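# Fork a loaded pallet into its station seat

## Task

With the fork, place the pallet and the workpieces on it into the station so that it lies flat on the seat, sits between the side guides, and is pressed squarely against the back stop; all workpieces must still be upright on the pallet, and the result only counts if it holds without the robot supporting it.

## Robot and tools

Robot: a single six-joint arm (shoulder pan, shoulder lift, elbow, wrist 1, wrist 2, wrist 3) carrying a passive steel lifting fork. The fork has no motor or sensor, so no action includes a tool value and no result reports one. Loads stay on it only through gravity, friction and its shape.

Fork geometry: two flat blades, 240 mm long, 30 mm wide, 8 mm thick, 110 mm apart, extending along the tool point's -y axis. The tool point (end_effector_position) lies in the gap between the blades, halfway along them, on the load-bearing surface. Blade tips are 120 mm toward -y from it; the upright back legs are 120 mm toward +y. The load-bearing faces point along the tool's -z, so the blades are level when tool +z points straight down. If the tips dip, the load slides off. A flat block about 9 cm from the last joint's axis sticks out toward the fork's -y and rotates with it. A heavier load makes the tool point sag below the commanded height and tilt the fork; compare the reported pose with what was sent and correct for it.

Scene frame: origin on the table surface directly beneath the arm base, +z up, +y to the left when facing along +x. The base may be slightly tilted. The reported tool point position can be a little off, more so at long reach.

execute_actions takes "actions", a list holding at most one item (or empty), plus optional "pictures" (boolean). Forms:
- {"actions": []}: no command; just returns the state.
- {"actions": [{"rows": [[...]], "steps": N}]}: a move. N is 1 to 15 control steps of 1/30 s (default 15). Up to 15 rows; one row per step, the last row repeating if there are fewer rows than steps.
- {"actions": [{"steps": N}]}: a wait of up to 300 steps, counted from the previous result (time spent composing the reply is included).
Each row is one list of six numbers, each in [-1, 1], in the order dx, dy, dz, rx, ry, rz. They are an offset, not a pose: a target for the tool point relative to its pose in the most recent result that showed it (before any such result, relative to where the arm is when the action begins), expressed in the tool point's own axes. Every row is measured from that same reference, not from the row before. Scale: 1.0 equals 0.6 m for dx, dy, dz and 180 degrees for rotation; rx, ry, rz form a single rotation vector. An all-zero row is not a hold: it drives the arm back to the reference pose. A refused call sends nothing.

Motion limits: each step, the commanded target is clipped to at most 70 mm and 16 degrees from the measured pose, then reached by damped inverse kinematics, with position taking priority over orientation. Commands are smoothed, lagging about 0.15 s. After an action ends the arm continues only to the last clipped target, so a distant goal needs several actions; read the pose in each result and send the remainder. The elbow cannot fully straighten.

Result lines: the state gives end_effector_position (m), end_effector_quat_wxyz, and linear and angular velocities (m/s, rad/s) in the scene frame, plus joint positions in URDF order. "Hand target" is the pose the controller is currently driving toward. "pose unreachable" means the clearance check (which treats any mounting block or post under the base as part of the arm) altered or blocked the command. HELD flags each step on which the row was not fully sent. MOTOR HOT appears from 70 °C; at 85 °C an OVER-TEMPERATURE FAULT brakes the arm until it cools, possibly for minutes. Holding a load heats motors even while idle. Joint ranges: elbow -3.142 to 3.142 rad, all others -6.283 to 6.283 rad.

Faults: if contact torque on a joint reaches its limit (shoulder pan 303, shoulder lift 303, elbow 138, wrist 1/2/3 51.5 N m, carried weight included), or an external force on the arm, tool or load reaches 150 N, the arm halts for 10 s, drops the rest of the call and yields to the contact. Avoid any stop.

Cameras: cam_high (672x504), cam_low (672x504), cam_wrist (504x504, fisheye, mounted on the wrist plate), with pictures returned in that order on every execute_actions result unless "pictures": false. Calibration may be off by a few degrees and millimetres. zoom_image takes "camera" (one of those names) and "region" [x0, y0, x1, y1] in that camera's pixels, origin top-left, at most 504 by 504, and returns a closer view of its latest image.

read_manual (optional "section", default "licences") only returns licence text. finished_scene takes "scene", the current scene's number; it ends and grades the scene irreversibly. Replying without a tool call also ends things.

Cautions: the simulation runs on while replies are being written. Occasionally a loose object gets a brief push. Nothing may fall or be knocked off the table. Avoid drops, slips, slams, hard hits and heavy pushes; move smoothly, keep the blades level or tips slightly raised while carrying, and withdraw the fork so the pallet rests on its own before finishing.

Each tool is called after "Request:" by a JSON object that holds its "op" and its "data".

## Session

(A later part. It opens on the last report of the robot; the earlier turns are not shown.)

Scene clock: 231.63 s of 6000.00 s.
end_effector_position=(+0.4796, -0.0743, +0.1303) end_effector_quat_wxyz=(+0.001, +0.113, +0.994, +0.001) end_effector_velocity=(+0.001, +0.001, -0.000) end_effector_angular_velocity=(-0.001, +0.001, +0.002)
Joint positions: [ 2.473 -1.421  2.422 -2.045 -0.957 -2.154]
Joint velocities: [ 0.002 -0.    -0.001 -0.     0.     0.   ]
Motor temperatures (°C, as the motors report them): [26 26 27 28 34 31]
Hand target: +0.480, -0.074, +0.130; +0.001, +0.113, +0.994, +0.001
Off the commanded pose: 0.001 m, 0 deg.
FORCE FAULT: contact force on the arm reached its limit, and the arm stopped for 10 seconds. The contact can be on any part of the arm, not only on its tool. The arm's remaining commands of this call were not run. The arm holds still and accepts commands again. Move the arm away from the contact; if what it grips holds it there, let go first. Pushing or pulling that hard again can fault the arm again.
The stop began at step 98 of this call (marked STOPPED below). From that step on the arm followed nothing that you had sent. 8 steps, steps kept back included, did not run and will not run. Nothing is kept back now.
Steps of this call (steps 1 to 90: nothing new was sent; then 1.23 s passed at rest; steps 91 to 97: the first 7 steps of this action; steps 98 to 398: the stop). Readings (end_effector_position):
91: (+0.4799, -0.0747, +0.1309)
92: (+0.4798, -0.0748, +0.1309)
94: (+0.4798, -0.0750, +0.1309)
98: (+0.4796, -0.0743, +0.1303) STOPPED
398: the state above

Request:
{"op": "execute_actions", "data": {"actions": [{"rows":[[0,0.005,0,0.001,0,0],[0,0.015,0,0.001,0,0],[0,0.03,0,0.001,0,0],[0,0.05,0,0.001,0,0],[0,0.07,0,0.001,0,0],[0,0.09,0,0.001,0,0]]}]}}

Request:
{"op": "execute_actions", "data": {"actions": [{"rows":[[0,0.03,0,0,0,0],[0,0.07,0,0,0,0],[0,0.1,0,0,0,0],[0,0.35,0,0,0,0]]}], "pictures": false}}

Request:
{"op": "execute_actions", "data": {"actions": [{"steps":15}]}}

Scene clock: 236.23 s of 6000.00 s.
end_effector_position=(+0.4914, -0.0230, +0.1303) end_effector_quat_wxyz=(+0.001, +0.113, +0.994, -0.001) end_effector_velocity=(+0.002, +0.014, +0.000) end_effector_angular_velocity=(-0.000, +0.002, -0.002)
Joint positions: [ 2.547 -1.485  2.404 -2.013 -0.924 -2.072]
Joint velocities: [ 0.019 -0.017 -0.006  0.012  0.007  0.022]
Motor temperatures (°C, as the motors report them): [26 26 27 28 34 31]
Hand target: +0.492, -0.022, +0.130; +0.001, +0.113, +0.994, -0.001
Off the commanded pose: 0.001 m, 0 deg.
Steps of this call (steps 1 to 90: nothing new was sent; then 1.10 s passed at rest; steps 91 to 105: all 15 steps of this action). Readings (end_effector_position):
91: (+0.4796, -0.0742, +0.1303)
92: (+0.4797, -0.0735, +0.1303)
94: (+0.4812, -0.0671, +0.1302)
98: (+0.4884, -0.0374, +0.1296)
105: the state above
camera_calibration (this result's frames):
cam_wrist: T_world_to_cam=[[-0.96055, 0.276613, -0.0287878, 0.481074], [0.254814, 0.91684, 0.307366, -0.263356], [0.111415, 0.287905, -0.951156, 0.185814], [0, 0, 0, 1]] pos_world=[0.5085, 0.0548876, 0.271534]

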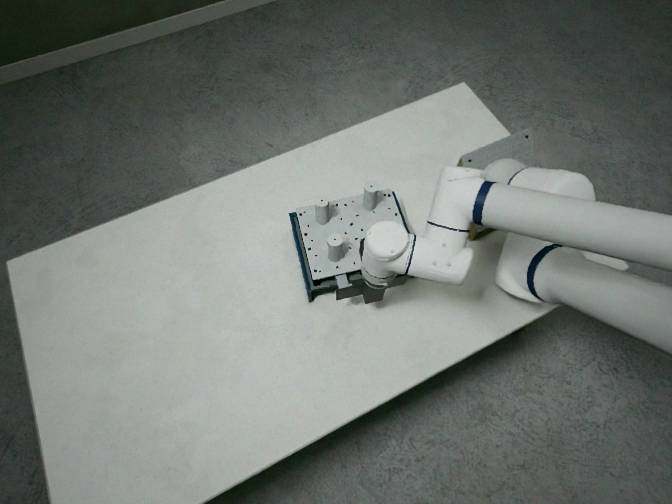

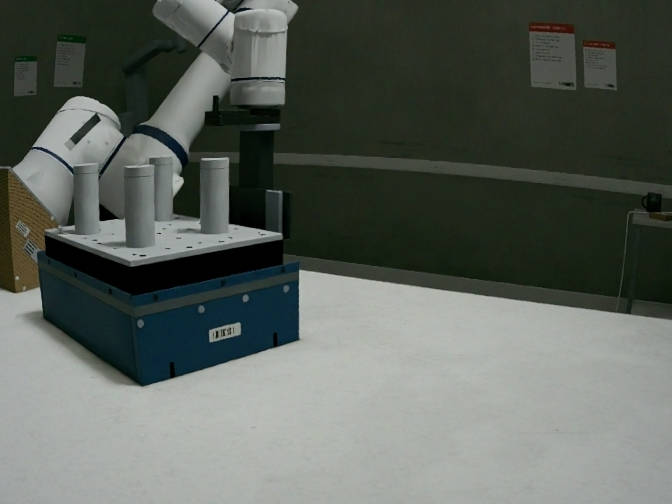

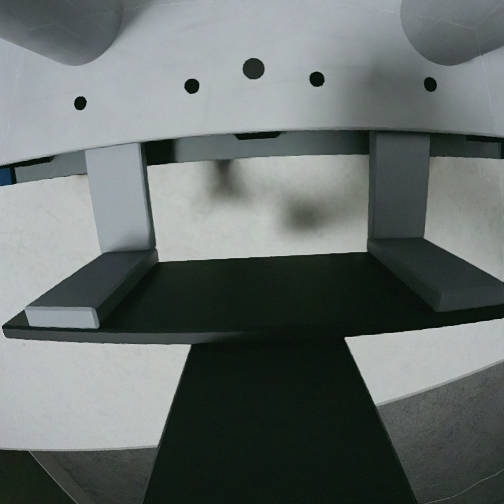

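Scene clock: 236.73 s of 6000.00 s.
end_effector_position=(+0.5337, +0.1607, +0.1286) end_effector_quat_wxyz=(+0.001, +0.111, +0.994, +0.002) end_effector_velocity=(+0.044, +0.222, +0.007) end_effector_angular_velocity=(-0.033, +0.013, -0.029)
Joint positions: [ 2.808 -1.625  2.282 -1.952 -0.823 -1.762]
Joint velocities: [ 0.318 -0.093 -0.207  0.014  0.051  0.448]
Motor temperatures (°C, as the motors report them): [26 26 27 28 34 31]
Hand target: +0.538, +0.181, +0.129; +0.001, +0.112, +0.994, -0.000
Off the commanded pose: 0.022 m, 0 deg.
Steps of this call (steps 1 to 15: all 15 steps of this action). Readings (end_effector_position):
1: (+0.4916, -0.0223, +0.1303)
2: (+0.4924, -0.0177, +0.1301)
4: (+0.4981, +0.0045, +0.1294)
8: (+0.5118, +0.0639, +0.1275)
15: the state above

Scene clock: 237.23 s of 6000.00 s.
end_effector_position=(+0.5379, +0.1808, +0.1295) end_effector_quat_wxyz=(+0.001, +0.112, +0.994, -0.000) end_effector_velocity=(+0.000, +0.001, -0.000) end_effector_angular_velocity=(-0.000, -0.000, +0.001)
Joint positions: [ 2.837 -1.633  2.263 -1.952 -0.819 -1.72 ]
Joint velocities: [ 0.002 -0.    -0.001 -0.001  0.     0.002]
Motor temperatures (°C, as the motors report them): [26 26 27 28 34 31]
Hand target: +0.538, +0.181, +0.129; +0.001, +0.112, +0.994, -0.000
Off the commanded pose: 0.001 m, 0 deg.
Steps of this call (steps 1 to 15: nothing new was sent). Readings (end_effector_position):
1: (+0.5350, +0.1670, +0.1288)
2: (+0.5359, +0.1713, +0.1290)
4: (+0.5369, +0.1763, +0.1292)
8: (+0.5376, +0.1798, +0.1294)
15: the state above
camera_calibration (this result's frames):
cam_wrist: T_world_to_cam=[[-0.96088, 0.275551, -0.0279533, 0.469554], [0.25389, 0.916661, 0.308663, -0.461394], [0.110676, 0.289491, -0.950761, 0.121275], [0, 0, 0, 1]] pos_world=[0.554906, 0.258448, 0.270844]

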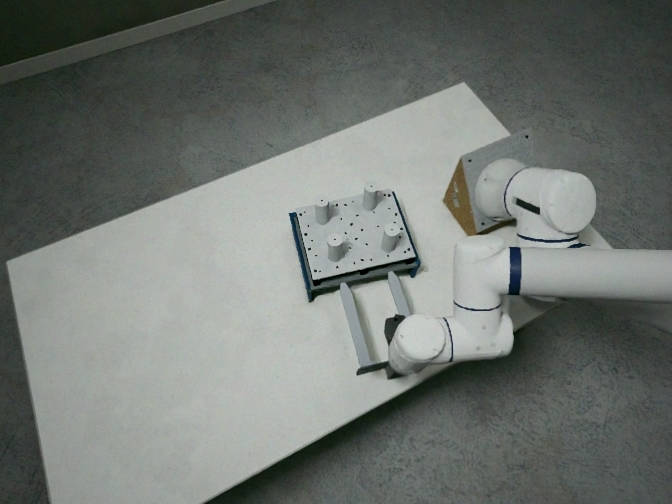

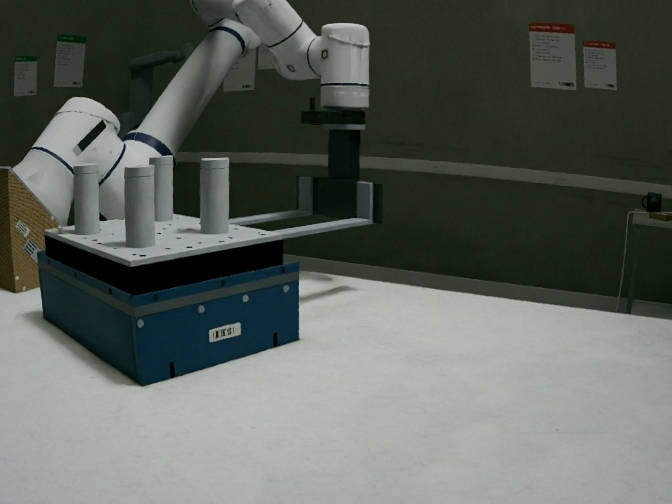

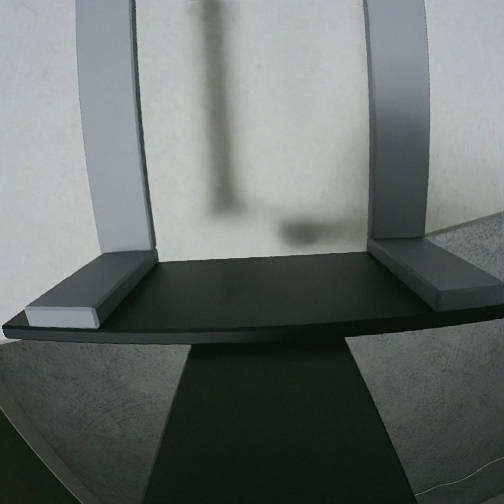

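Request:
{"op": "finished_scene", "data": {"scene": 1}}

The scene is finished: the task was done.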